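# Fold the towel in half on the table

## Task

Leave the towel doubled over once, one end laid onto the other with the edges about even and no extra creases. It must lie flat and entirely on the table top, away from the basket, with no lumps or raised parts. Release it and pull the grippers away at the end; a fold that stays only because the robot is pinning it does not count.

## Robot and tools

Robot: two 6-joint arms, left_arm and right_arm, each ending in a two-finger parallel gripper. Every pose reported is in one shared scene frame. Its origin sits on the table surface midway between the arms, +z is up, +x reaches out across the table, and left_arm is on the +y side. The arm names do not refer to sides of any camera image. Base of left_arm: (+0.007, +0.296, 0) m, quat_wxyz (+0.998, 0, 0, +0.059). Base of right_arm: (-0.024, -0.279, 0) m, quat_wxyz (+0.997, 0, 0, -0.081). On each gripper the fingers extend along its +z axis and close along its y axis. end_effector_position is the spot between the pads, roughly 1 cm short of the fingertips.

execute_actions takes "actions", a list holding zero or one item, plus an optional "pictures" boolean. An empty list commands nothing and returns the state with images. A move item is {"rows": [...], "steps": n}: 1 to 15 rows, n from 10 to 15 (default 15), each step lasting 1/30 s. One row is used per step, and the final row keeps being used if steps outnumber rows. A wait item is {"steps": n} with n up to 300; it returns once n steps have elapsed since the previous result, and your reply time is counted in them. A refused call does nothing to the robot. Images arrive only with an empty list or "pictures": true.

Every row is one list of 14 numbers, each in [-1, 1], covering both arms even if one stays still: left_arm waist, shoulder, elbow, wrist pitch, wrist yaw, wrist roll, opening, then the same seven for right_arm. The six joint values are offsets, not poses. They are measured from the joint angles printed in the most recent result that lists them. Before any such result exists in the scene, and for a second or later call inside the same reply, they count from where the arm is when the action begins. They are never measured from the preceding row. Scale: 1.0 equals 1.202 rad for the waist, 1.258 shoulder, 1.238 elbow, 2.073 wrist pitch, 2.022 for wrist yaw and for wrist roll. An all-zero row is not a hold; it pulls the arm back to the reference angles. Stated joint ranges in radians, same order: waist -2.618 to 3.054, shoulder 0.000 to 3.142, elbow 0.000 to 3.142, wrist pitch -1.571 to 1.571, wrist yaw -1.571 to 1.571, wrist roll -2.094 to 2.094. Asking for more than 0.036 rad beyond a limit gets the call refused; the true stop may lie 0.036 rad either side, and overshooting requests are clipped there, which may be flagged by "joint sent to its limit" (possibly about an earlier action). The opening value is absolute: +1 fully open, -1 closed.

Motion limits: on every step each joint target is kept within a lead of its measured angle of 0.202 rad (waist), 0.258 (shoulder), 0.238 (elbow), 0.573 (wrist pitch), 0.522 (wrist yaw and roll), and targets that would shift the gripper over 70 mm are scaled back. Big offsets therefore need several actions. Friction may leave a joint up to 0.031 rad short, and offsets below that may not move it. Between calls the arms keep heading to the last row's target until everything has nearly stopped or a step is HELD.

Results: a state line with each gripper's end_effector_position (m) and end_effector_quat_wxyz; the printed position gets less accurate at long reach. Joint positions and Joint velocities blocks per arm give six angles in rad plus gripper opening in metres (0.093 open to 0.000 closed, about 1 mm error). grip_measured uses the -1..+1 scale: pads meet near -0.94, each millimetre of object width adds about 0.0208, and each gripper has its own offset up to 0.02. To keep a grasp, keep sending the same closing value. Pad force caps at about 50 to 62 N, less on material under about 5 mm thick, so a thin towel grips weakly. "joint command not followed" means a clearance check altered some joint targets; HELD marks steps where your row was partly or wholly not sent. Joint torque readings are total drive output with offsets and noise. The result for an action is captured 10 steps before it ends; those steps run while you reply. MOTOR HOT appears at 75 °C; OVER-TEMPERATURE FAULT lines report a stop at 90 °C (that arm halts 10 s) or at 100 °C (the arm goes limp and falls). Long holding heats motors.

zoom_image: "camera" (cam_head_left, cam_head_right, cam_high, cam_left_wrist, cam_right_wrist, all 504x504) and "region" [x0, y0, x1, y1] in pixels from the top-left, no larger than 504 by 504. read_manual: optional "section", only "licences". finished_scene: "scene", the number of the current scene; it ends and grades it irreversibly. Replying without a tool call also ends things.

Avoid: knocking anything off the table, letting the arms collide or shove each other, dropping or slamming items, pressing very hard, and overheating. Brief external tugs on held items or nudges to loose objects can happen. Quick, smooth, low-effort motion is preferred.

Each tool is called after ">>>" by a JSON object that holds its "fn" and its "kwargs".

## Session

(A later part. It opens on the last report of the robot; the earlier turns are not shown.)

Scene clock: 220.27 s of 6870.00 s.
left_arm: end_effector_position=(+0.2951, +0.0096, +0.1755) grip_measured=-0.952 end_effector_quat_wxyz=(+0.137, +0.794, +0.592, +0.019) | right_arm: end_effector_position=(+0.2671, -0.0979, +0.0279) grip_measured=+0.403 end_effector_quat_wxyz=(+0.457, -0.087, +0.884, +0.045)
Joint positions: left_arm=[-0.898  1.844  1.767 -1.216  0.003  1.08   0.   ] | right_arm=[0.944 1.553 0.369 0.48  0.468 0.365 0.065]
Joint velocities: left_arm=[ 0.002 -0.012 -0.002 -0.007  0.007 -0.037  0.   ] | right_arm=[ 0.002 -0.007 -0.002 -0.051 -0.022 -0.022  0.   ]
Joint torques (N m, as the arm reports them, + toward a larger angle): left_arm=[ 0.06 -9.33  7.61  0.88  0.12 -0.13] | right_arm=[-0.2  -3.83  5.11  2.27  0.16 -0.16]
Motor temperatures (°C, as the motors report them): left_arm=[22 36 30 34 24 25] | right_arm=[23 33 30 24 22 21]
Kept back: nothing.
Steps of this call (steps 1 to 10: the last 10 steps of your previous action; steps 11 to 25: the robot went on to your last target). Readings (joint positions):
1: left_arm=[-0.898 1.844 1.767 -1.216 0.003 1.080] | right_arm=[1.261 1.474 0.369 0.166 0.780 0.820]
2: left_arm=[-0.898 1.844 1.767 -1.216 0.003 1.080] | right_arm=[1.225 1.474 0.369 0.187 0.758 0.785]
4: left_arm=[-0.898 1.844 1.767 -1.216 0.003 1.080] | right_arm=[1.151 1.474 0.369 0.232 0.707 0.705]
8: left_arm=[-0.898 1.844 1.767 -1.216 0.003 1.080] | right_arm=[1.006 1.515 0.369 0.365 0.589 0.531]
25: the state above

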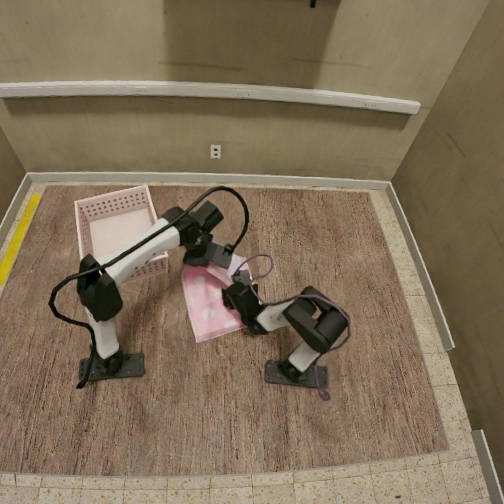

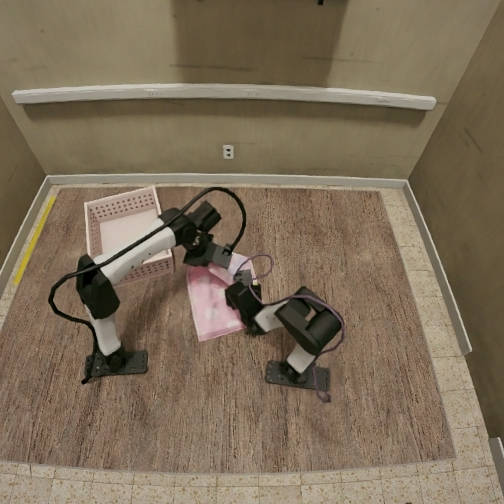

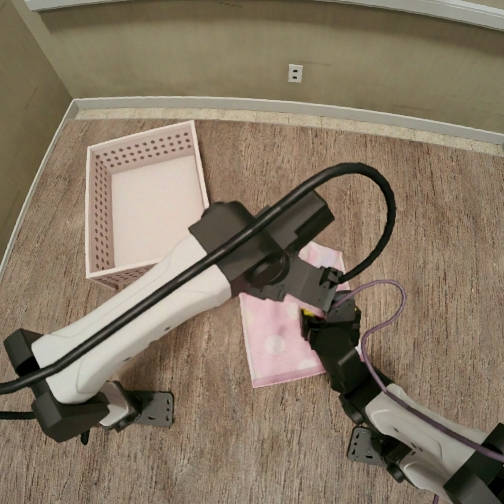

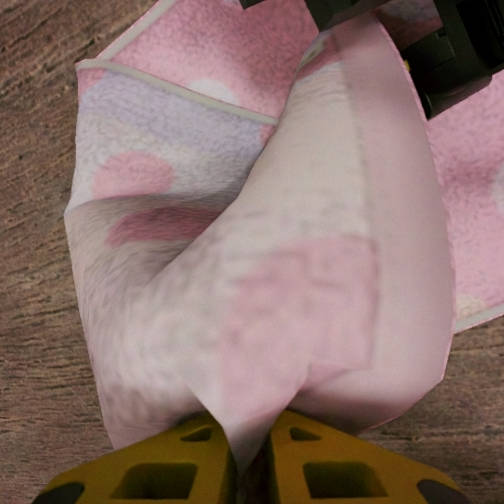

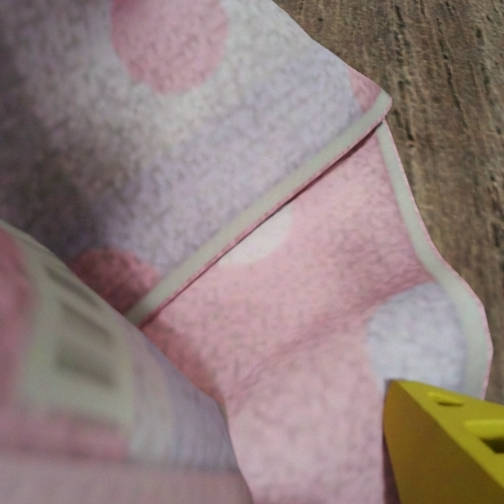

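>>> {"fn": "execute_actions", "kwargs": {"actions": [{"rows":[[0,0,0,0,0,0,-0.97,-0.005,0.015,0.03,0,0,0,0.4],[0,0,0,0,0,0,-0.97,-0.01,0.03,0.045,0,0,0,0.4],[0,0,0,0,0,0,-0.97,-0.015,0.045,0.06,0,0,0,0.3],[0,0,0,0,0,0,-0.97,-0.02,0.06,0.075,0,0,0,0.2],[0,0,0,0,0,0,-0.97,-0.022,0.072,0.09,0,0,0,0.1],[0,0,0,0,0,0,-0.97,-0.022,0.072,0.09,0,0,0,0],[0,0,0,0,0,0,-0.97,-0.022,0.072,0.09,0,0,0,-0.1],[0,0,0,0,0,0,-0.97,-0.022,0.072,0.09,0,0,0,-0.2],[0,0,0,0,0,0,-0.97,-0.022,0.072,0.09,0,0,0,-0.3],[0,0,0,0,0,0,-0.97,-0.022,0.072,0.09,0,0,0,-0.4],[0,0,0,0,0,0,-0.97,-0.022,0.072,0.09,0,0,0,-0.5]],"steps":15}]}}

>>> {"fn": "execute_actions", "kwargs": {"actions": [{"steps":15}], "pictures": true}}

Scene clock: 221.03 s of 6870.00 s.
left_arm: end_effector_position=(+0.2951, +0.0096, +0.1755) grip_measured=-0.952 end_effector_quat_wxyz=(+0.137, +0.794, +0.592, +0.019) | right_arm: end_effector_position=(+0.2776, -0.0921, +0.0265) grip_measured=+0.148 end_effector_quat_wxyz=(+0.455, -0.085, +0.886, +0.041)
Joint positions: left_arm=[-0.898  1.844  1.767 -1.216  0.003  1.08   0.   ] | right_arm=[0.933 1.603 0.418 0.475 0.466 0.362 0.052]
Joint velocities: left_arm=[ 0.002 -0.012 -0.002 -0.051  0.022  0.007  0.   ] | right_arm=[-0.154  0.515  0.545 -0.037 -0.066  0.066 -0.094]
Joint torques (N m, as the arm reports them, + toward a larger angle): left_arm=[ 0.03 -9.35  7.6   0.89  0.1  -0.12] | right_arm=[-0.39 -4.45  7.26  2.1   0.25 -0.04]
Motor temperatures (°C, as the motors report them): left_arm=[22 36 30 34 24 25] | right_arm=[23 33 30 24 22 21]
Steps of this call (steps 1 to 18: the robot went on to your last target; steps 19 to 23: the first 5 steps of this action). Readings (joint positions):
19: left_arm=[-0.898 1.844 1.767 -1.216 0.003 1.080] | right_arm=[0.944 1.553 0.369 0.482 0.466 0.362]
20: left_arm=[-0.898 1.844 1.767 -1.216 0.003 1.080] | right_arm=[0.944 1.557 0.373 0.480 0.466 0.362]
22: left_arm=[-0.898 1.844 1.767 -1.216 0.003 1.080] | right_arm=[0.938 1.585 0.400 0.476 0.466 0.362]
23: the state above

Scene clock: 221.53 s of 6870.00 s.
left_arm: end_effector_position=(+0.2951, +0.0096, +0.1755) grip_measured=-0.952 end_effector_quat_wxyz=(+0.137, +0.794, +0.592, +0.019) | right_arm: end_effector_position=(+0.2864, -0.0874, +0.0287) grip_measured=-0.497 end_effector_quat_wxyz=(+0.458, -0.081, +0.884, +0.041)
Joint positions: left_arm=[-0.898  1.844  1.767 -1.216  0.003  1.08   0.   ] | right_arm=[0.926 1.631 0.454 0.475 0.466 0.362 0.021]
Joint velocities: left_arm=[-0.007 -0.012  0.007 -0.081 -0.022  0.066  0.   ] | right_arm=[-0.002  0.007  0.012  0.037  0.007 -0.022 -0.   ]
Joint torques (N m, as the arm reports them, + toward a larger angle): left_arm=[ 0.04 -9.31  7.54  0.89  0.11 -0.13] | right_arm=[-0.47 -4.45  7.08  2.06  0.26 -0.04]
Motor temperatures (°C, as the motors report them): left_arm=[22 36 30 34 24 25] | right_arm=[23 33 30 25 22 21]
Kept back: nothing.
Steps of this call (steps 1 to 10: the last 10 steps of your previous action; steps 11 to 15: the robot went on to your last target). Readings (joint positions):
1: left_arm=[-0.898 1.844 1.767 -1.216 0.003 1.080] | right_arm=[0.929 1.619 0.435 0.475 0.466 0.362]
2: left_arm=[-0.898 1.844 1.767 -1.216 0.003 1.080] | right_arm=[0.927 1.627 0.446 0.475 0.466 0.362]
4: left_arm=[-0.898 1.844 1.767 -1.216 0.003 1.080] | right_arm=[0.926 1.631 0.453 0.475 0.466 0.362]
8: left_arm=[-0.898 1.844 1.767 -1.216 0.003 1.080] | right_arm=[0.926 1.631 0.454 0.475 0.466 0.362]
15: the state above

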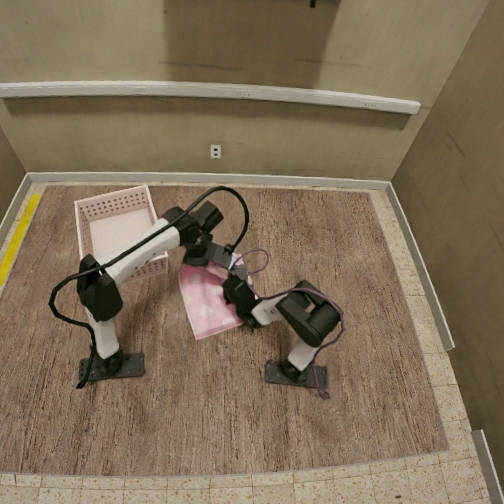

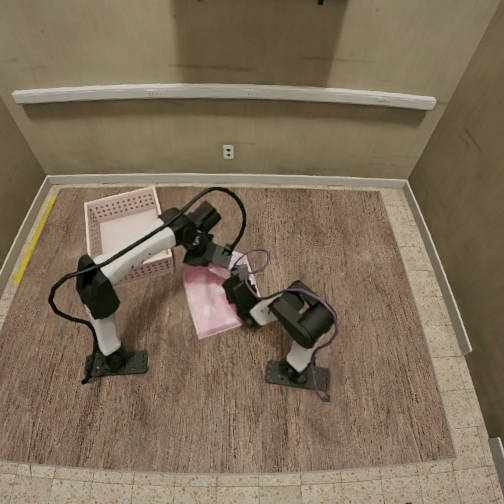

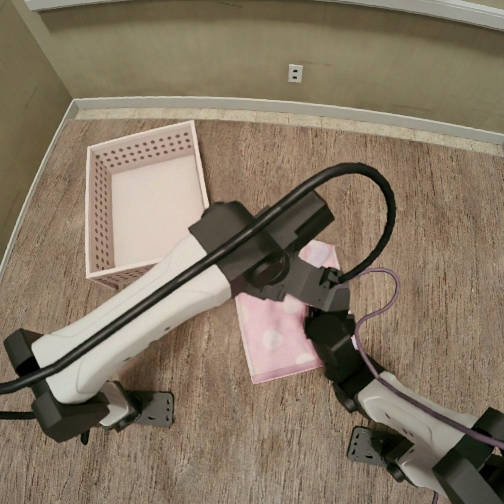

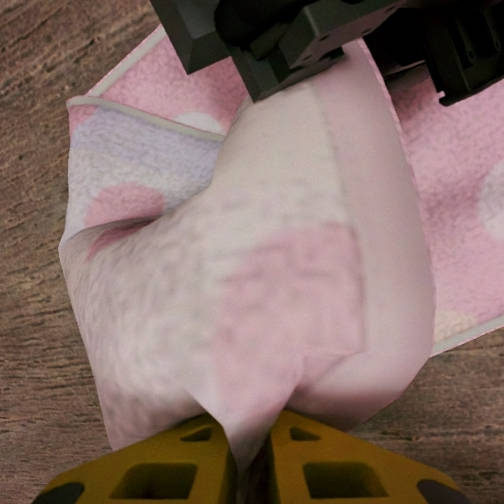

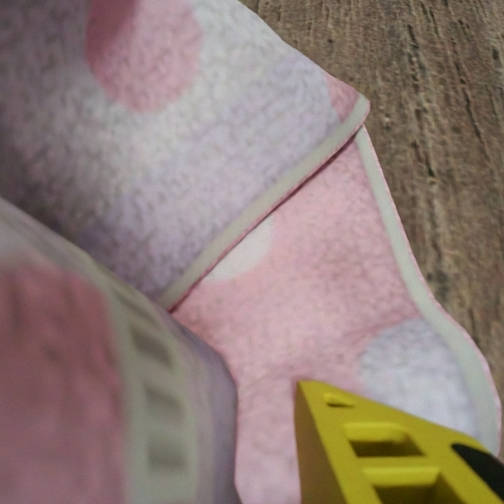

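>>> {"fn": "execute_actions", "kwargs": {"actions": [{"rows":[[0,0,0,0,0,0,-0.97,0,0,0,0,0,0,-0.58],[0,0,0,0,0,0,-0.97,0,0,0,0,0,0,-0.66],[0,0,0,0,0,0,-0.97,0,0,0,0,0,0,-0.73],[0,0,0,0,0,0,-0.97,0,0,0,0,0,0,-0.78],[0,0,0,0,0,0,-0.97,0,0.02,0,0.01,0,0,-0.78],[0,0,0,0,0,0,-0.97,0,0.04,0,0.02,0,0,-0.78],[0,0,0,0,0,0,-0.97,0,0.06,-0.01,0.02,0,0,-0.78],[0,0,0,0,0,0,-0.97,0,0.08,-0.02,0.0,0,0,-0.78],[0,0,0,0,0,0,-0.97,0,0.09,-0.03,-0.03,-0.01,0,-0.78],[0,0,0,0,0,0,-0.97,0,0.1,-0.04,-0.06,-0.02,0,-0.78],[0,0,0,0,0,0,-0.97,0,0.11,-0.05,-0.09,-0.03,0,-0.78]],"steps":15}]}}

>>> {"fn": "execute_actions", "kwargs": {"actions": [{"steps":18}], "pictures": true}}

Scene clock: 222.33 s of 6870.00 s.
left_arm: end_effector_position=(+0.2951, +0.0096, +0.1755) grip_measured=-0.952 end_effector_quat_wxyz=(+0.137, +0.794, +0.592, +0.019) | right_arm: end_effector_position=(+0.2864, -0.0874, +0.0284) grip_measured=-0.771 end_effector_quat_wxyz=(+0.458, -0.081, +0.885, +0.041)
Joint positions: left_arm=[-0.898  1.844  1.767 -1.216  0.003  1.08   0.   ] | right_arm=[0.926 1.633 0.454 0.476 0.466 0.362 0.008]
Joint velocities: left_arm=[ 0.012  0.007 -0.022 -0.051  0.022 -0.037  0.   ] | right_arm=[-0.022  0.071 -0.017  0.095  0.037  0.037 -0.013]
Joint torques (N m, as the arm reports them, + toward a larger angle): left_arm=[ 0.07 -9.34  7.6   0.9   0.12 -0.12] | right_arm=[ 0.22 -3.9   5.14  2.1   0.23 -0.07]
Motor temperatures (°C, as the motors report them): left_arm=[22 36 30 34 24 25] | right_arm=[23 33 30 25 22 21]
Steps of this call (steps 1 to 15: the robot went on to your last target; steps 16 to 19: nothing new was sent; steps 20 to 24: the first 5 steps of this action). Readings (joint positions):
20: left_arm=[-0.898 1.844 1.767 -1.216 0.003 1.080] | right_arm=[0.926 1.631 0.454 0.475 0.466 0.362]
21: left_arm=[-0.898 1.844 1.767 -1.216 0.003 1.080] | right_arm=[0.926 1.631 0.454 0.475 0.466 0.362]
23: left_arm=[-0.898 1.844 1.767 -1.216 0.003 1.080] | right_arm=[0.926 1.631 0.454 0.475 0.466 0.362]
24: the state above

Scene clock: 222.93 s of 6870.00 s.
left_arm: end_effector_position=(+0.2951, +0.0096, +0.1755) grip_measured=-0.952 end_effector_quat_wxyz=(+0.137, +0.794, +0.592, +0.019) | right_arm: end_effector_position=(+0.2848, -0.0892, +0.0097) grip_measured=-0.777 end_effector_quat_wxyz=(+0.444, -0.086, +0.892, +0.029)
Joint positions: left_arm=[-0.898  1.844  1.767 -1.216  0.003  1.08   0.   ] | right_arm=[0.926 1.703 0.453 0.507 0.467 0.362 0.008]
Joint velocities: left_arm=[ 0.002 -0.022 -0.007  0.007  0.037  0.022  0.   ] | right_arm=[ 0.012 -0.012  0.002  0.051 -0.037 -0.007 -0.   ]
Joint torques (N m, as the arm reports them, + toward a larger angle): left_arm=[ 0.03 -9.34  7.61  0.89  0.12 -0.13] | right_arm=[ 0.16 -0.77  0.48 -0.26 -0.26 -0.07]
Motor temperatures (°C, as the motors report them): left_arm=[22 36 30 34 24 25] | right_arm=[23 33 30 25 22 21]
Kept back: nothing.
Steps of this call (steps 1 to 10: the last 10 steps of your previous action; steps 11 to 18: the robot went on to your last target). Readings (joint positions):
1: left_arm=[-0.898 1.844 1.767 -1.216 0.003 1.080] | right_arm=[0.926 1.639 0.454 0.483 0.466 0.362]
2: left_arm=[-0.898 1.844 1.767 -1.216 0.003 1.080] | right_arm=[0.926 1.653 0.454 0.492 0.466 0.362]
4: left_arm=[-0.898 1.844 1.767 -1.216 0.003 1.080] | right_arm=[0.926 1.691 0.454 0.494 0.465 0.362]
8: left_arm=[-0.898 1.844 1.767 -1.216 0.003 1.080] | right_arm=[0.926 1.703 0.453 0.507 0.467 0.362]
18: the state above

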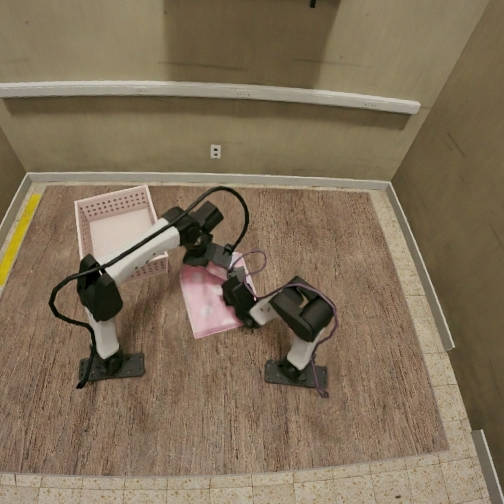

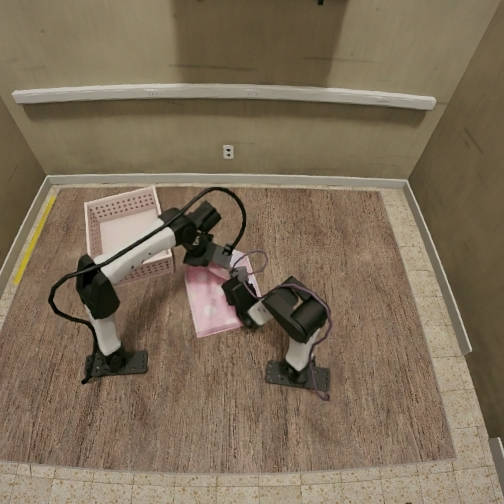

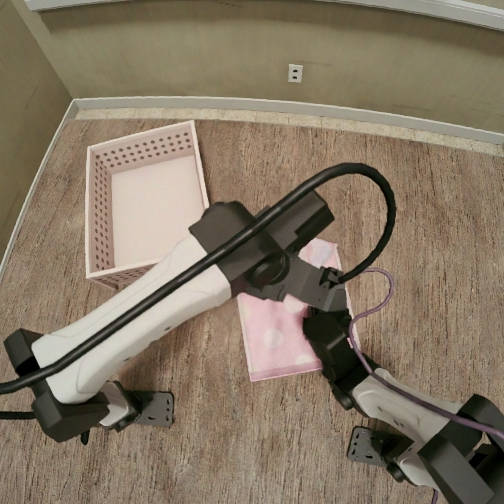

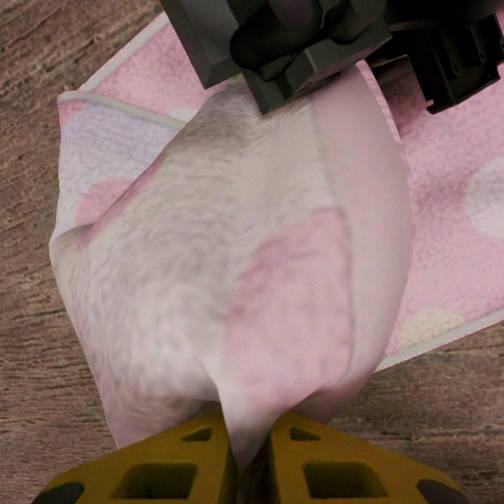

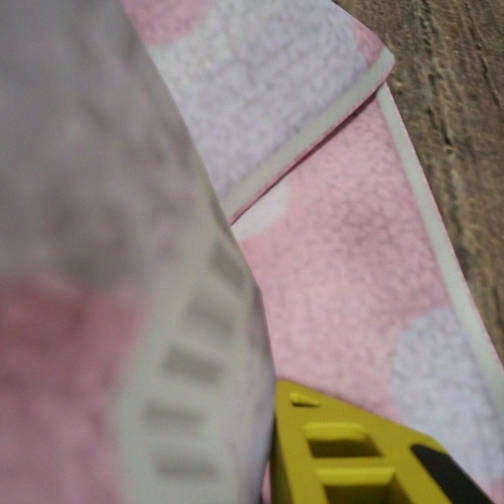

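>>> {"fn": "execute_actions", "kwargs": {"actions": [{"rows":[[0,-0.015,0,0,0,0,-1,0,0.065,-0.06,-0.13,-0.04,0,-0.78],[0,-0.025,0,0,0,0,-1,0,0.065,-0.06,-0.13,-0.04,0,-0.78],[0,-0.035,0,0,0,0,-1,0,0.065,-0.06,-0.13,-0.04,0,-0.78],[0,-0.045,0,0,0,0,-1,0,0.065,-0.06,-0.13,-0.04,0,-0.78],[0,-0.055,0,0,0,0,-1,0,0.065,-0.06,-0.13,-0.04,0,-0.78],[0,-0.065,0,0,0,0,-1,0,0.065,-0.06,-0.13,-0.04,0,-0.78],[0,-0.075,0,0,0,0,-1,0,0.065,-0.06,-0.13,-0.04,0,-0.78],[0,-0.085,0,0,0,0,-1,0,0.065,-0.06,-0.13,-0.04,0,-0.78],[0,-0.095,0,0,0,0,-1,0,0.065,-0.06,-0.13,-0.04,0,-0.78],[0,-0.105,0,0,0,0,-1,0,0.065,-0.06,-0.13,-0.04,0,-0.78]],"steps":15}]}}

>>> {"fn": "execute_actions", "kwargs": {"actions": [{"steps":15}], "pictures": true}}

Scene clock: 223.80 s of 6870.00 s.
left_arm: end_effector_position=(+0.2947, +0.0100, +0.1791) grip_measured=-0.977 end_effector_quat_wxyz=(+0.142, +0.794, +0.591, +0.020) | right_arm: end_effector_position=(+0.2848, -0.0892, +0.0097) grip_measured=-0.777 end_effector_quat_wxyz=(+0.444, -0.086, +0.892, +0.029)
Joint positions: left_arm=[-0.898  1.835  1.767 -1.216  0.003  1.08   0.   ] | right_arm=[0.926 1.703 0.453 0.507 0.466 0.362 0.008]
Joint velocities: left_arm=[-0.007 -0.193 -0.007  0.051 -0.051  0.007  0.   ] | right_arm=[-0.007 -0.002  0.002  0.051  0.037 -0.066 -0.001]
Joint torques (N m, as the arm reports them, + toward a larger angle): left_arm=[ -0.1  -13.13   7.57   0.91   0.11  -0.12] | right_arm=[ 0.14 -0.77  0.53 -0.27 -0.3  -0.07]
Motor temperatures (°C, as the motors report them): left_arm=[22 36 30 34 24 25] | right_arm=[23 33 30 25 22 21]
Steps of this call (steps 1 to 15: the robot went on to your last target; steps 16 to 21: nothing new was sent; steps 22 to 26: the first 5 steps of this action). Readings (joint positions):
22: left_arm=[-0.898 1.844 1.767 -1.216 0.003 1.080] | right_arm=[0.926 1.703 0.453 0.507 0.466 0.362]
23: left_arm=[-0.898 1.844 1.767 -1.216 0.003 1.080] | right_arm=[0.926 1.703 0.453 0.507 0.466 0.362]
25: left_arm=[-0.898 1.840 1.767 -1.216 0.003 1.080] | right_arm=[0.926 1.703 0.453 0.507 0.466 0.362]
26: the state above

Scene clock: 224.30 s of 6870.00 s.
left_arm: end_effector_position=(+0.2880, +0.0144, +0.2124) grip_measured=-0.986 end_effector_quat_wxyz=(+0.184, +0.789, +0.586, +0.021) | right_arm: end_effector_position=(+0.2847, -0.0890, +0.0096) grip_measured=-0.777 end_effector_quat_wxyz=(+0.443, -0.087, +0.892, +0.030)
Joint positions: left_arm=[-0.898  1.747  1.767 -1.218  0.013  1.08   0.   ] | right_arm=[0.926 1.703 0.453 0.507 0.465 0.362 0.008]
Joint velocities: left_arm=[ 0.012 -0.007  0.007  0.007 -0.007 -0.037  0.   ] | right_arm=[-0.002 -0.007 -0.022  0.022  0.037 -0.022 -0.   ]
Joint torques (N m, as the arm reports them, + toward a larger angle): left_arm=[  0.07 -11.31   7.64   1.1    0.02  -0.13] | right_arm=[ 0.16 -0.77  0.53 -0.27 -0.29 -0.08]
Motor temperatures (°C, as the motors report them): left_arm=[22 36 30 34 24 25] | right_arm=[23 32 30 24 22 21]
Kept back: nothing.
Steps of this call (steps 1 to 10: the last 10 steps of your previous action; steps 11 to 15: the robot went on to your last target). Readings (joint positions):
1: left_arm=[-0.898 1.826 1.767 -1.216 0.003 1.080] | right_arm=[0.926 1.703 0.453 0.507 0.466 0.362]
2: left_arm=[-0.898 1.816 1.767 -1.216 0.003 1.080] | right_arm=[0.926 1.703 0.453 0.507 0.466 0.362]
4: left_arm=[-0.898 1.790 1.767 -1.216 0.004 1.080] | right_arm=[0.926 1.703 0.453 0.507 0.466 0.362]
8: left_arm=[-0.898 1.750 1.767 -1.216 0.009 1.080] | right_arm=[0.926 1.703 0.453 0.507 0.465 0.362]
15: the state above

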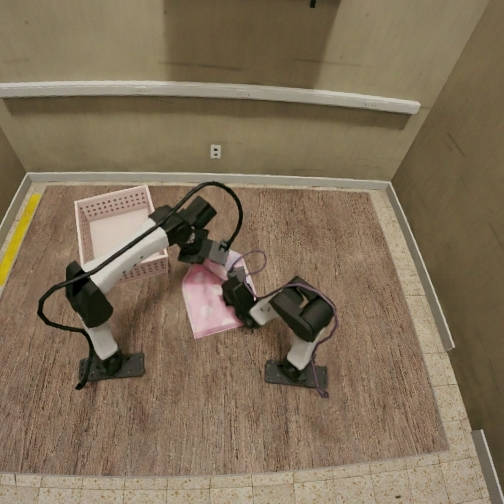

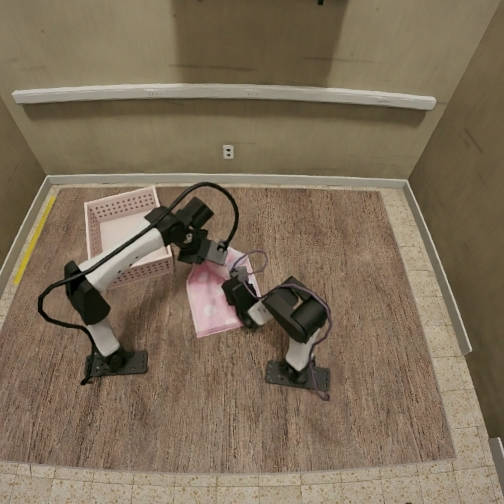

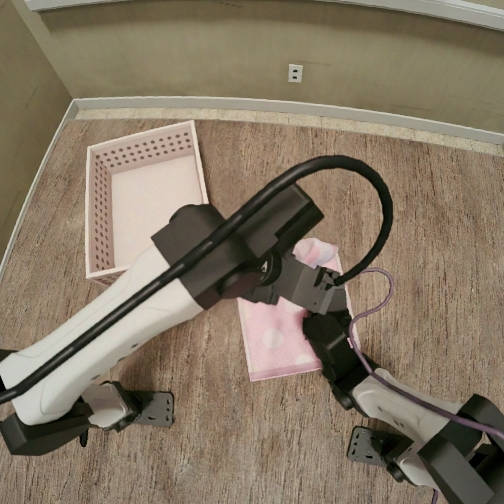

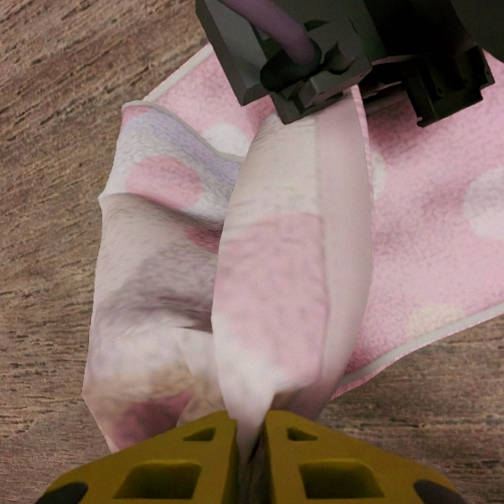

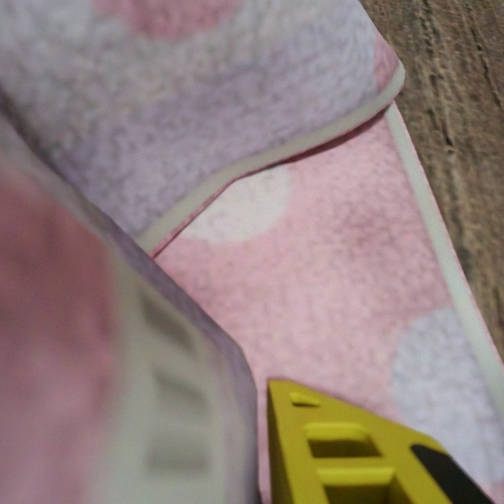

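>>> {"fn": "execute_actions", "kwargs": {"actions": [{"rows":[[0,-0.035,0,0,0,0,-1,0,0.065,-0.06,-0.13,-0.04,0,-0.78],[0,-0.045,0,0,0,0,-1,0,0.065,-0.06,-0.13,-0.04,0,-0.78],[0,-0.055,0,0,0,0,-1,0,0.065,-0.06,-0.13,-0.04,0,-0.78],[0,-0.065,0.01,0,0,0,-1,0,0.065,-0.06,-0.13,-0.04,0,-0.78],[0,-0.075,0.02,0,0,0,-1,0,0.065,-0.06,-0.13,-0.04,0,-0.78],[0,-0.085,0.03,0,0,0,-1,0,0.065,-0.06,-0.13,-0.04,0,-0.78]],"steps":15}]}}

>>> {"fn": "execute_actions", "kwargs": {"actions": [{"steps":15}], "pictures": true}}

Scene clock: 229.63 s of 6870.00 s.
left_arm: end_effector_position=(+0.2861, +0.0149, +0.2166) grip_measured=-0.986 end_effector_quat_wxyz=(+0.189, +0.788, +0.585, +0.019) | right_arm: end_effector_position=(+0.2847, -0.0889, +0.0096) grip_measured=-0.777 end_effector_quat_wxyz=(+0.443, -0.087, +0.892, +0.030)
Joint positions: left_arm=[-0.898  1.736  1.767 -1.22   0.018  1.08   0.   ] | right_arm=[0.926 1.703 0.453 0.507 0.465 0.362 0.008]
Joint velocities: left_arm=[ 0.007 -0.212 -0.002 -0.051  0.051 -0.007  0.   ] | right_arm=[-0.012 -0.022  0.012  0.066  0.051 -0.051  0.001]
Joint torques (N m, as the arm reports them, + toward a larger angle): left_arm=[  0.16 -13.89   9.72   1.12   0.03  -0.14] | right_arm=[ 0.15 -0.75  0.54 -0.28 -0.3  -0.08]
Motor temperatures (°C, as the motors report them): left_arm=[22 37 30 34 24 25] | right_arm=[23 32 29 24 22 21]
Steps of this call (steps 1 to 15: the robot went on to your last target; steps 16 to 155: nothing new was sent; steps 156 to 160: the first 5 steps of this action). Readings (joint positions):
156: left_arm=[-0.898 1.747 1.767 -1.219 0.014 1.080] | right_arm=[0.926 1.703 0.453 0.507 0.465 0.362]
157: left_arm=[-0.898 1.747 1.767 -1.219 0.016 1.080] | right_arm=[0.926 1.703 0.453 0.507 0.465 0.362]
159: left_arm=[-0.898 1.742 1.767 -1.220 0.018 1.080] | right_arm=[0.926 1.703 0.453 0.507 0.465 0.362]
160: the state above

Scene clock: 230.13 s of 6870.00 s.
left_arm: end_effector_position=(+0.2802, +0.0176, +0.2324) grip_measured=-0.989 end_effector_quat_wxyz=(+0.208, +0.786, +0.582, +0.016) | right_arm: end_effector_position=(+0.2842, -0.0847, +0.0100) grip_measured=-0.777 end_effector_quat_wxyz=(+0.442, -0.090, +0.892, +0.042)
Joint positions: left_arm=[-0.898  1.692  1.767 -1.226  0.032  1.08   0.   ] | right_arm=[0.926 1.703 0.453 0.515 0.442 0.362 0.008]
Joint velocities: left_arm=[-0.022 -0.007  0.002  0.007 -0.007 -0.037  0.   ] | right_arm=[-0.002  0.007  0.002  0.051  0.007  0.022 -0.   ]
Joint torques (N m, as the arm reports them, + toward a larger angle): left_arm=[  0.08 -11.76  10.84   1.22  -0.08  -0.13] | right_arm=[ 0.16 -0.85  0.6  -0.3  -0.14 -0.08]
Motor temperatures (°C, as the motors report them): left_arm=[22 37 30 34 24 25] | right_arm=[23 32 29 24 22 21]
Kept back: nothing.
Steps of this call (steps 1 to 10: the last 10 steps of your previous action; steps 11 to 15: the robot went on to your last target). Readings (joint positions):
1: left_arm=[-0.898 1.727 1.767 -1.221 0.020 1.080] | right_arm=[0.926 1.703 0.453 0.507 0.465 0.362]
2: left_arm=[-0.898 1.716 1.767 -1.222 0.021 1.080] | right_arm=[0.926 1.703 0.453 0.508 0.464 0.362]
4: left_arm=[-0.898 1.699 1.767 -1.223 0.025 1.080] | right_arm=[0.926 1.703 0.453 0.510 0.460 0.362]
8: left_arm=[-0.898 1.692 1.767 -1.225 0.031 1.080] | right_arm=[0.926 1.703 0.453 0.513 0.449 0.362]
15: the state above

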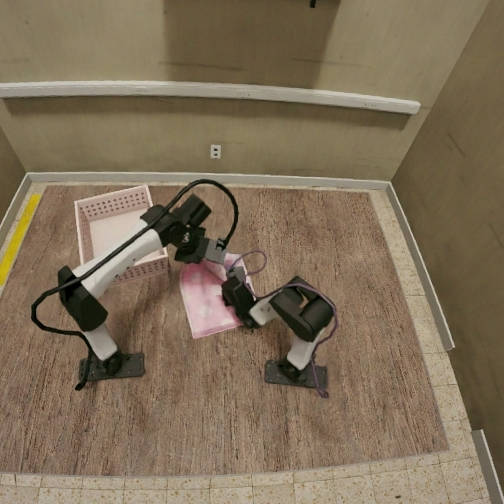

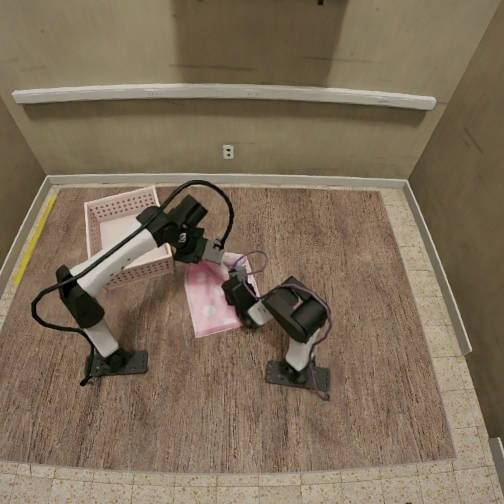

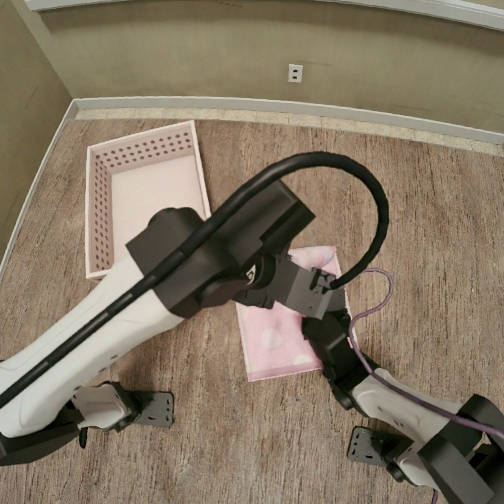

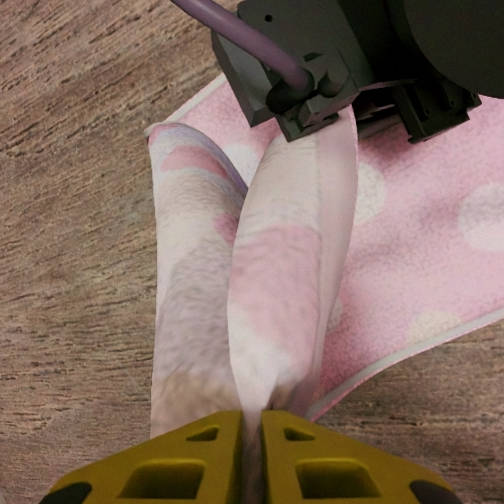

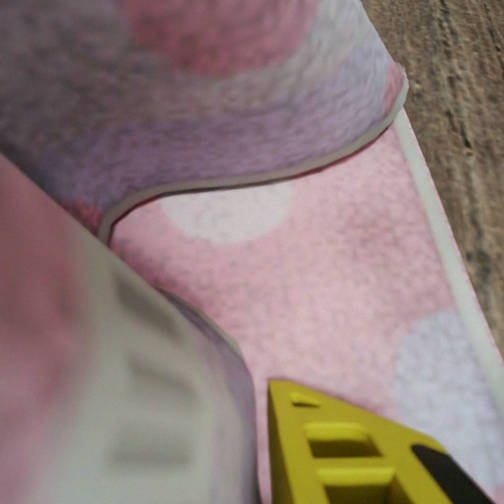

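>>> {"fn": "execute_actions", "kwargs": {"actions": [{"rows":[[0,0,0,0,0,0,-1,0,0,0,0,0,0,-0.5],[0,0,0,0,0,0,-1,0,-0.02,0,0,0,0,-0.2],[0,0,0,0,0,0,-1,0,-0.05,0,0,0,0,0.1],[0,0,0,0,0,0,-1,0,-0.09,-0.03,0,0,0,0.1],[0,0,0,0,0,0,-1,0,-0.14,-0.06,-0.01,0,0,0.1],[0,0,0,0,0,0,-1,0,-0.19,-0.09,-0.03,0,0,0.1],[0,0,0,0,0,0,-1,0,-0.24,-0.12,-0.05,0,0,0.1],[0,0,0,0,0,0,-1,0,-0.29,-0.15,-0.07,0,0,0.1],[0,0,0,0,0,0,-1,0,-0.34,-0.18,-0.09,0,0,0.1]],"steps":15}]}}

>>> {"fn": "execute_actions", "kwargs": {"actions": [{"steps":18}], "pictures": true}}

Scene clock: 231.37 s of 6870.00 s.
left_arm: end_effector_position=(+0.2799, +0.0171, +0.2301) grip_measured=-0.989 end_effector_quat_wxyz=(+0.205, +0.787, +0.582, +0.013) | right_arm: end_effector_position=(+0.2862, -0.0819, +0.0314) grip_measured=+0.086 end_effector_quat_wxyz=(+0.466, -0.082, +0.879, +0.062)
Joint positions: left_arm=[-0.898  1.698  1.767 -1.228  0.035  1.08   0.   ] | right_arm=[0.926 1.633 0.438 0.529 0.439 0.362 0.049]
Joint velocities: left_arm=[-0.007  0.002 -0.007 -0.037  0.007 -0.037  0.   ] | right_arm=[ 0.002 -1.17  -0.491 -0.315  0.007 -0.066  0.024]
Joint torques (N m, as the arm reports them, + toward a larger angle): left_arm=[ 0.03 -8.22  7.48  1.14  0.08 -0.13] | right_arm=[ 0.1  -8.25  2.77  2.05  0.25 -0.07]
Motor temperatures (°C, as the motors report them): left_arm=[22 38 30 34 24 25] | right_arm=[23 32 29 24 22 21]
Steps of this call (steps 1 to 15: the robot went on to your last target; steps 16 to 32: nothing new was sent; steps 33 to 37: the first 5 steps of this action). Readings (joint positions):
33: left_arm=[-0.898 1.694 1.767 -1.228 0.034 1.080] | right_arm=[0.926 1.702 0.454 0.533 0.441 0.362]
34: left_arm=[-0.898 1.697 1.767 -1.228 0.035 1.080] | right_arm=[0.926 1.698 0.454 0.544 0.441 0.362]
36: left_arm=[-0.898 1.698 1.767 -1.228 0.035 1.080] | right_arm=[0.926 1.667 0.450 0.537 0.440 0.362]
37: the state above

Scene clock: 231.97 s of 6870.00 s.
left_arm: end_effector_position=(+0.2799, +0.0170, +0.2301) grip_measured=-0.989 end_effector_quat_wxyz=(+0.205, +0.787, +0.582, +0.013) | right_arm: end_effector_position=(+0.2445, -0.1218, +0.0493) grip_measured=+0.097 end_effector_quat_wxyz=(+0.469, -0.080, +0.877, +0.065)
Joint positions: left_arm=[-0.898  1.698  1.767 -1.228  0.036  1.08   0.   ] | right_arm=[0.926 1.286 0.253 0.378 0.439 0.362 0.05 ]
Joint velocities: left_arm=[ 0.007  0.002  0.002 -0.007 -0.007 -0.037  0.   ] | right_arm=[-0.002 -0.007  0.022  0.007  0.022  0.022  0.001]
Joint torques (N m, as the arm reports them, + toward a larger angle): left_arm=[ 0.06 -8.31  7.56  1.14  0.1  -0.13] | right_arm=[ 0.11 -3.9   4.09  1.53  0.24 -0.08]
Motor temperatures (°C, as the motors report them): left_arm=[22 38 30 34 24 25] | right_arm=[23 32 29 24 22 21]
Kept back: nothing.
Steps of this call (steps 1 to 10: the last 10 steps of your previous action; steps 11 to 18: the robot went on to your last target). Readings (joint positions):
1: left_arm=[-0.898 1.698 1.767 -1.228 0.035 1.080] | right_arm=[0.926 1.583 0.416 0.518 0.439 0.362]
2: left_arm=[-0.898 1.698 1.767 -1.228 0.035 1.080] | right_arm=[0.926 1.522 0.387 0.503 0.439 0.362]
4: left_arm=[-0.898 1.698 1.767 -1.228 0.035 1.080] | right_arm=[0.926 1.388 0.319 0.461 0.439 0.362]
8: left_arm=[-0.898 1.698 1.767 -1.228 0.035 1.080] | right_arm=[0.926 1.286 0.254 0.394 0.439 0.362]
18: the state above

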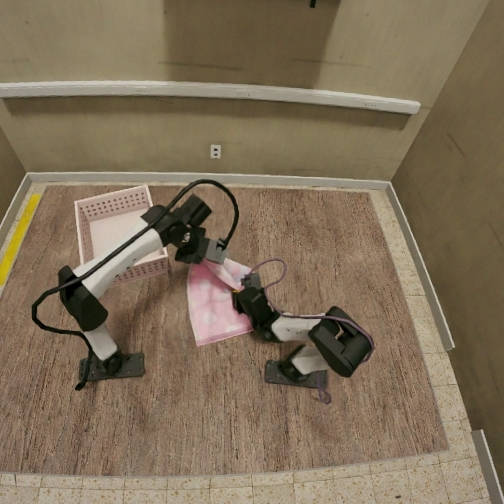

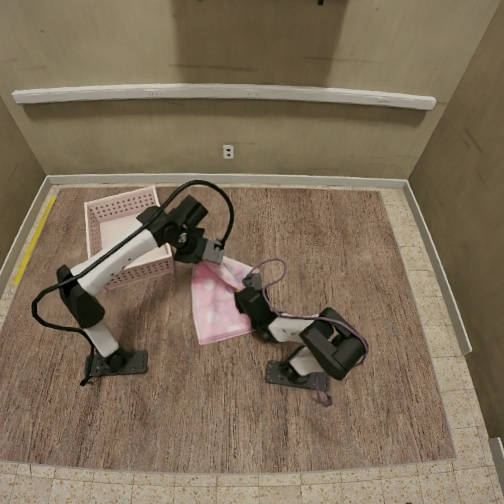

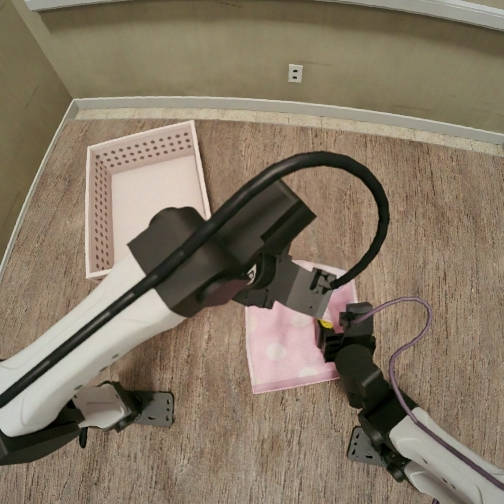

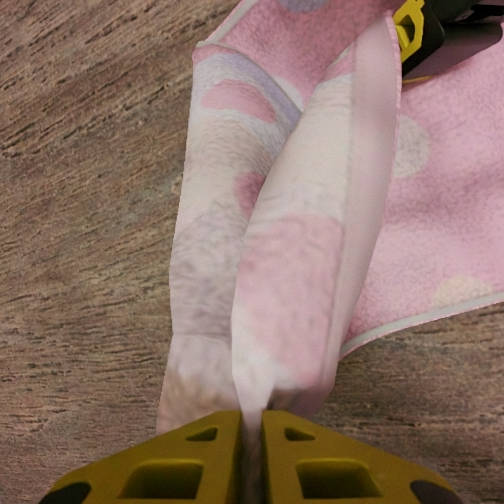

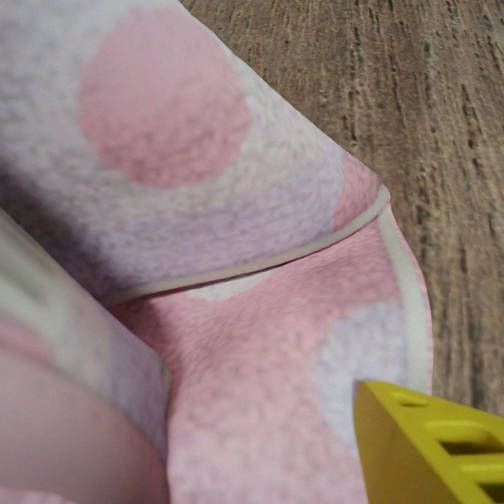

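>>> {"fn": "execute_actions", "kwargs": {"actions": [{"rows":[[0,0,0,0,0,0,-1,0.04,0,0,-0.02,0.02,0,0.1],[0,0,0,0,0,0,-1,0.08,-0.02,0,-0.04,0.04,0,0.1],[0,0,0,0,0,0,-1,0.12,-0.05,0,-0.07,0.06,0,0.1],[0,0,0,0,0,0,-1,0.16,-0.08,0,-0.1,0.08,0,0.1],[0,0,0,0,0,0,-1,0.2,-0.12,0,-0.14,0.1,0,0.1],[0,0,0,0,0,0,-1,0.2,-0.18,0.03,-0.2,0.1,0,0.1],[0,0,0,0,0,0,-1,0.2,-0.25,0.06,-0.28,0.1,0,0.1],[0,0,0,0,0,0,-1,0.2,-0.32,0.1,-0.36,0.1,0,0.1]],"steps":15}]}}

>>> {"fn": "execute_actions", "kwargs": {"actions": [{"steps":15}], "pictures": true}}

Scene clock: 233.03 s of 6870.00 s.
left_arm: end_effector_position=(+0.2796, +0.0172, +0.2300) grip_measured=-0.989 end_effector_quat_wxyz=(+0.204, +0.787, +0.582, +0.013) | right_arm: end_effector_position=(+0.2175, -0.1008, +0.0542) grip_measured=+0.097 end_effector_quat_wxyz=(+0.471, -0.135, +0.870, +0.060)
Joint positions: left_arm=[-0.898  1.698  1.767 -1.23   0.036  1.08   0.   ] | right_arm=[1.084 1.221 0.253 0.28  0.523 0.362 0.05 ]
Joint velocities: left_arm=[ 0.002 -0.002 -0.012  0.022  0.051  0.037  0.   ] | right_arm=[ 1.37  -1.053  0.002 -1.253  0.681 -0.007  0.   ]
Joint torques (N m, as the arm reports them, + toward a larger angle): left_arm=[ 0.13 -7.89  7.55  1.18  0.13 -0.14] | right_arm=[ 0.   -4.49  6.01  1.9   0.4  -0.07]
Motor temperatures (°C, as the motors report them): left_arm=[22 38 30 34 24 25] | right_arm=[23 32 29 24 22 21]
Steps of this call (steps 1 to 15: the robot went on to your last target; steps 16 to 27: nothing new was sent; steps 28 to 32: the first 5 steps of this action). Readings (joint positions):
28: left_arm=[-0.898 1.698 1.767 -1.228 0.036 1.080] | right_arm=[0.934 1.286 0.253 0.378 0.446 0.362]
29: left_arm=[-0.898 1.698 1.767 -1.228 0.036 1.080] | right_arm=[0.956 1.285 0.253 0.372 0.460 0.362]
31: left_arm=[-0.898 1.698 1.767 -1.229 0.036 1.080] | right_arm=[1.036 1.253 0.253 0.322 0.499 0.362]
32: the state above

Scene clock: 233.53 s of 6870.00 s.
left_arm: end_effector_position=(+0.2794, +0.0174, +0.2298) grip_measured=-0.989 end_effector_quat_wxyz=(+0.203, +0.787, +0.582, +0.013) | right_arm: end_effector_position=(+0.1855, -0.1365, +0.0886) grip_measured=+0.097 end_effector_quat_wxyz=(+0.438, -0.178, +0.881, -0.016)
Joint positions: left_arm=[-0.898  1.698  1.767 -1.231  0.036  1.08   0.   ] | right_arm=[ 1.161  0.889  0.367 -0.339  0.624  0.362  0.05 ]
Joint velocities: left_arm=[-0.017 -0.002  0.002 -0.037 -0.022  0.066  0.   ] | right_arm=[-0.007 -0.007 -0.007 -0.33   0.022 -0.037 -0.001]
Joint torques (N m, as the arm reports them, + toward a larger angle): left_arm=[ 0.09 -7.91  7.54  1.14  0.13 -0.14] | right_arm=[ 0.61 -1.42  7.77  1.78  0.44 -0.07]
Motor temperatures (°C, as the motors report them): left_arm=[22 38 30 34 24 25] | right_arm=[23 32 29 24 22 21]
Kept back: nothing.
Steps of this call (steps 1 to 10: the last 10 steps of your previous action; steps 11 to 15: the robot went on to your last target). Readings (joint positions):
1: left_arm=[-0.898 1.698 1.767 -1.230 0.036 1.080] | right_arm=[1.124 1.175 0.256 0.222 0.539 0.362]
2: left_arm=[-0.898 1.698 1.767 -1.230 0.036 1.080] | right_arm=[1.148 1.114 0.266 0.139 0.550 0.362]
4: left_arm=[-0.898 1.698 1.767 -1.231 0.036 1.080] | right_arm=[1.161 0.974 0.310 -0.050 0.573 0.362]
8: left_arm=[-0.898 1.698 1.767 -1.231 0.036 1.080] | right_arm=[1.161 0.889 0.367 -0.206 0.611 0.362]
15: the state above

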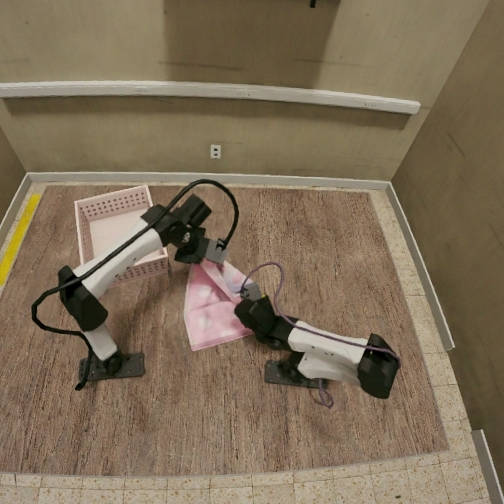

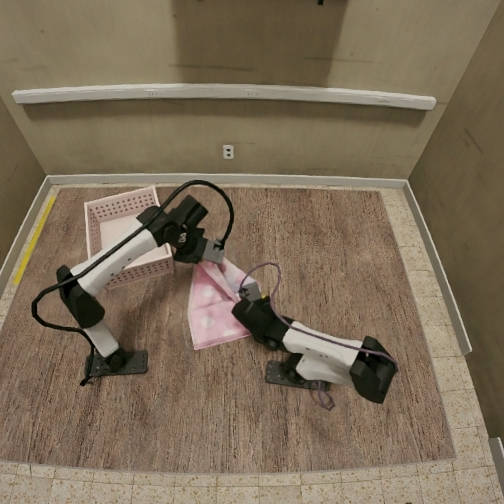

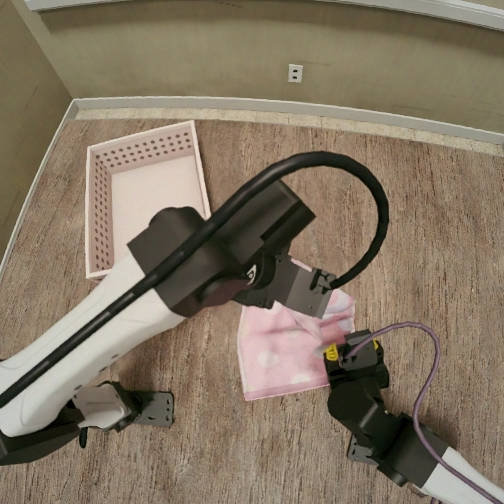

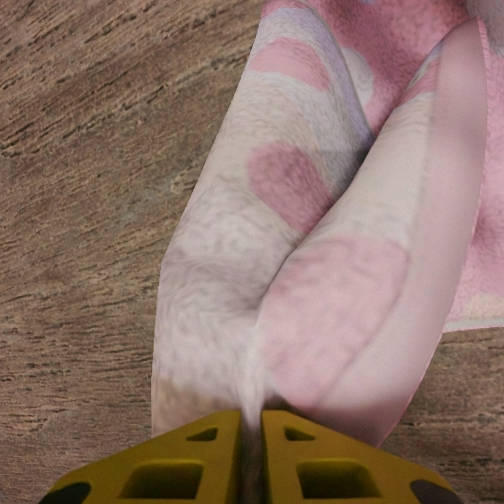

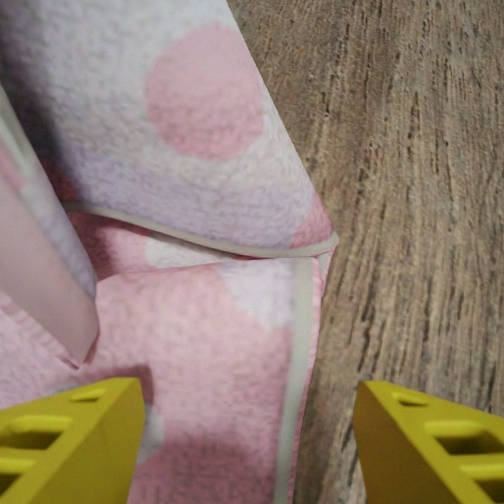

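>>> {"fn": "execute_actions", "kwargs": {"actions": []}}

Scene clock: 235.13 s of 6870.00 s.
left_arm: end_effector_position=(+0.2794, +0.0174, +0.2298) grip_measured=-0.989 end_effector_quat_wxyz=(+0.203, +0.787, +0.582, +0.013) | right_arm: end_effector_position=(+0.1833, -0.1407, +0.0851) grip_measured=+0.097 end_effector_quat_wxyz=(+0.430, -0.182, +0.884, -0.026)
Joint positions: left_arm=[-0.898  1.698  1.767 -1.231  0.036  1.08   0.   ] | right_arm=[ 1.161  0.889  0.367 -0.367  0.627  0.362  0.05 ]
Joint velocities: left_arm=[ 0.002  0.002  0.002  0.066  0.022 -0.022  0.   ] | right_arm=[ 0.007 -0.012  0.002 -0.037  0.066  0.154  0.   ]
Joint torques (N m, as the arm reports them, + toward a larger angle): left_arm=[ 0.06 -7.9   7.57  1.15  0.12 -0.15] | right_arm=[ 0.61 -1.39  7.72  1.69  0.45 -0.06]
Motor temperatures (°C, as the motors report them): left_arm=[22 38 30 34 24 25] | right_arm=[23 31 29 24 22 21]
Kept back: nothing.
Steps of this call (steps 1 to 30: the robot went on to your last target; steps 31 to 48: nothing new was sent). Readings (joint positions):
1: left_arm=[-0.898 1.698 1.767 -1.231 0.036 1.080] | right_arm=[1.161 0.889 0.367 -0.345 0.625 0.362]
2: left_arm=[-0.898 1.698 1.767 -1.231 0.036 1.080] | right_arm=[1.161 0.889 0.367 -0.350 0.626 0.362]
4: left_arm=[-0.898 1.698 1.767 -1.231 0.036 1.080] | right_arm=[1.161 0.889 0.367 -0.357 0.626 0.362]
8: left_arm=[-0.898 1.698 1.767 -1.231 0.036 1.080] | right_arm=[1.161 0.889 0.367 -0.363 0.627 0.362]
48: the state above
All arms were judged still, so your last target was given up. Only a new action makes them travel on or press farther. Fingers that are still opening or closing keep moving.

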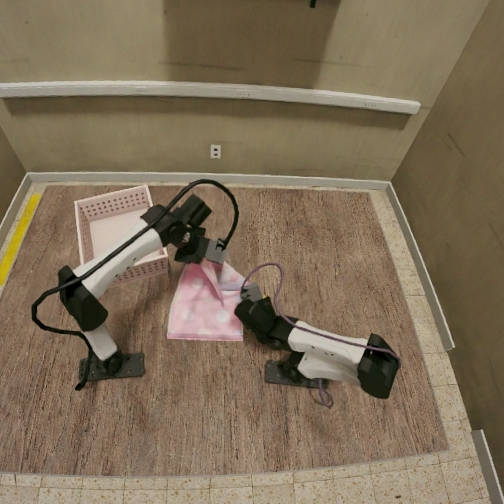

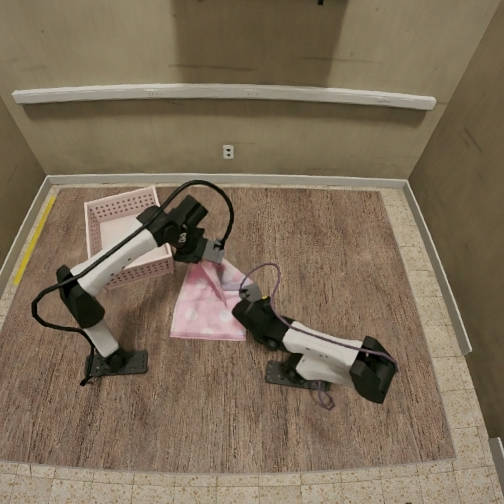

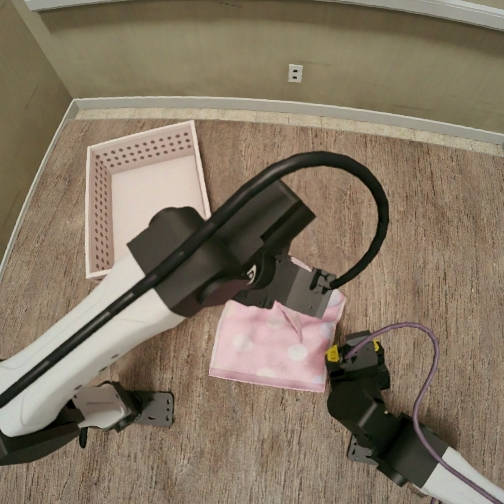

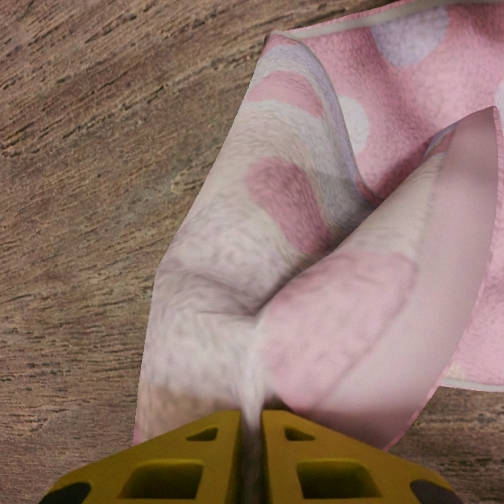

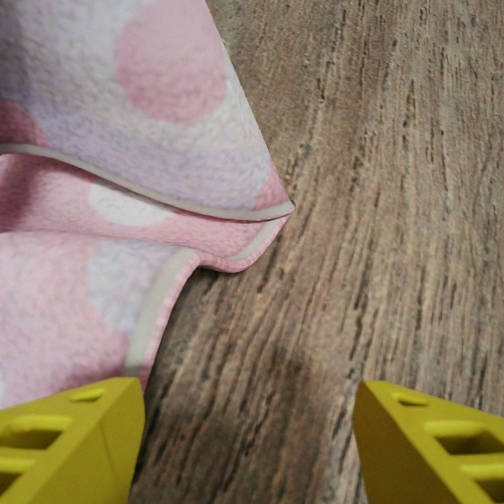

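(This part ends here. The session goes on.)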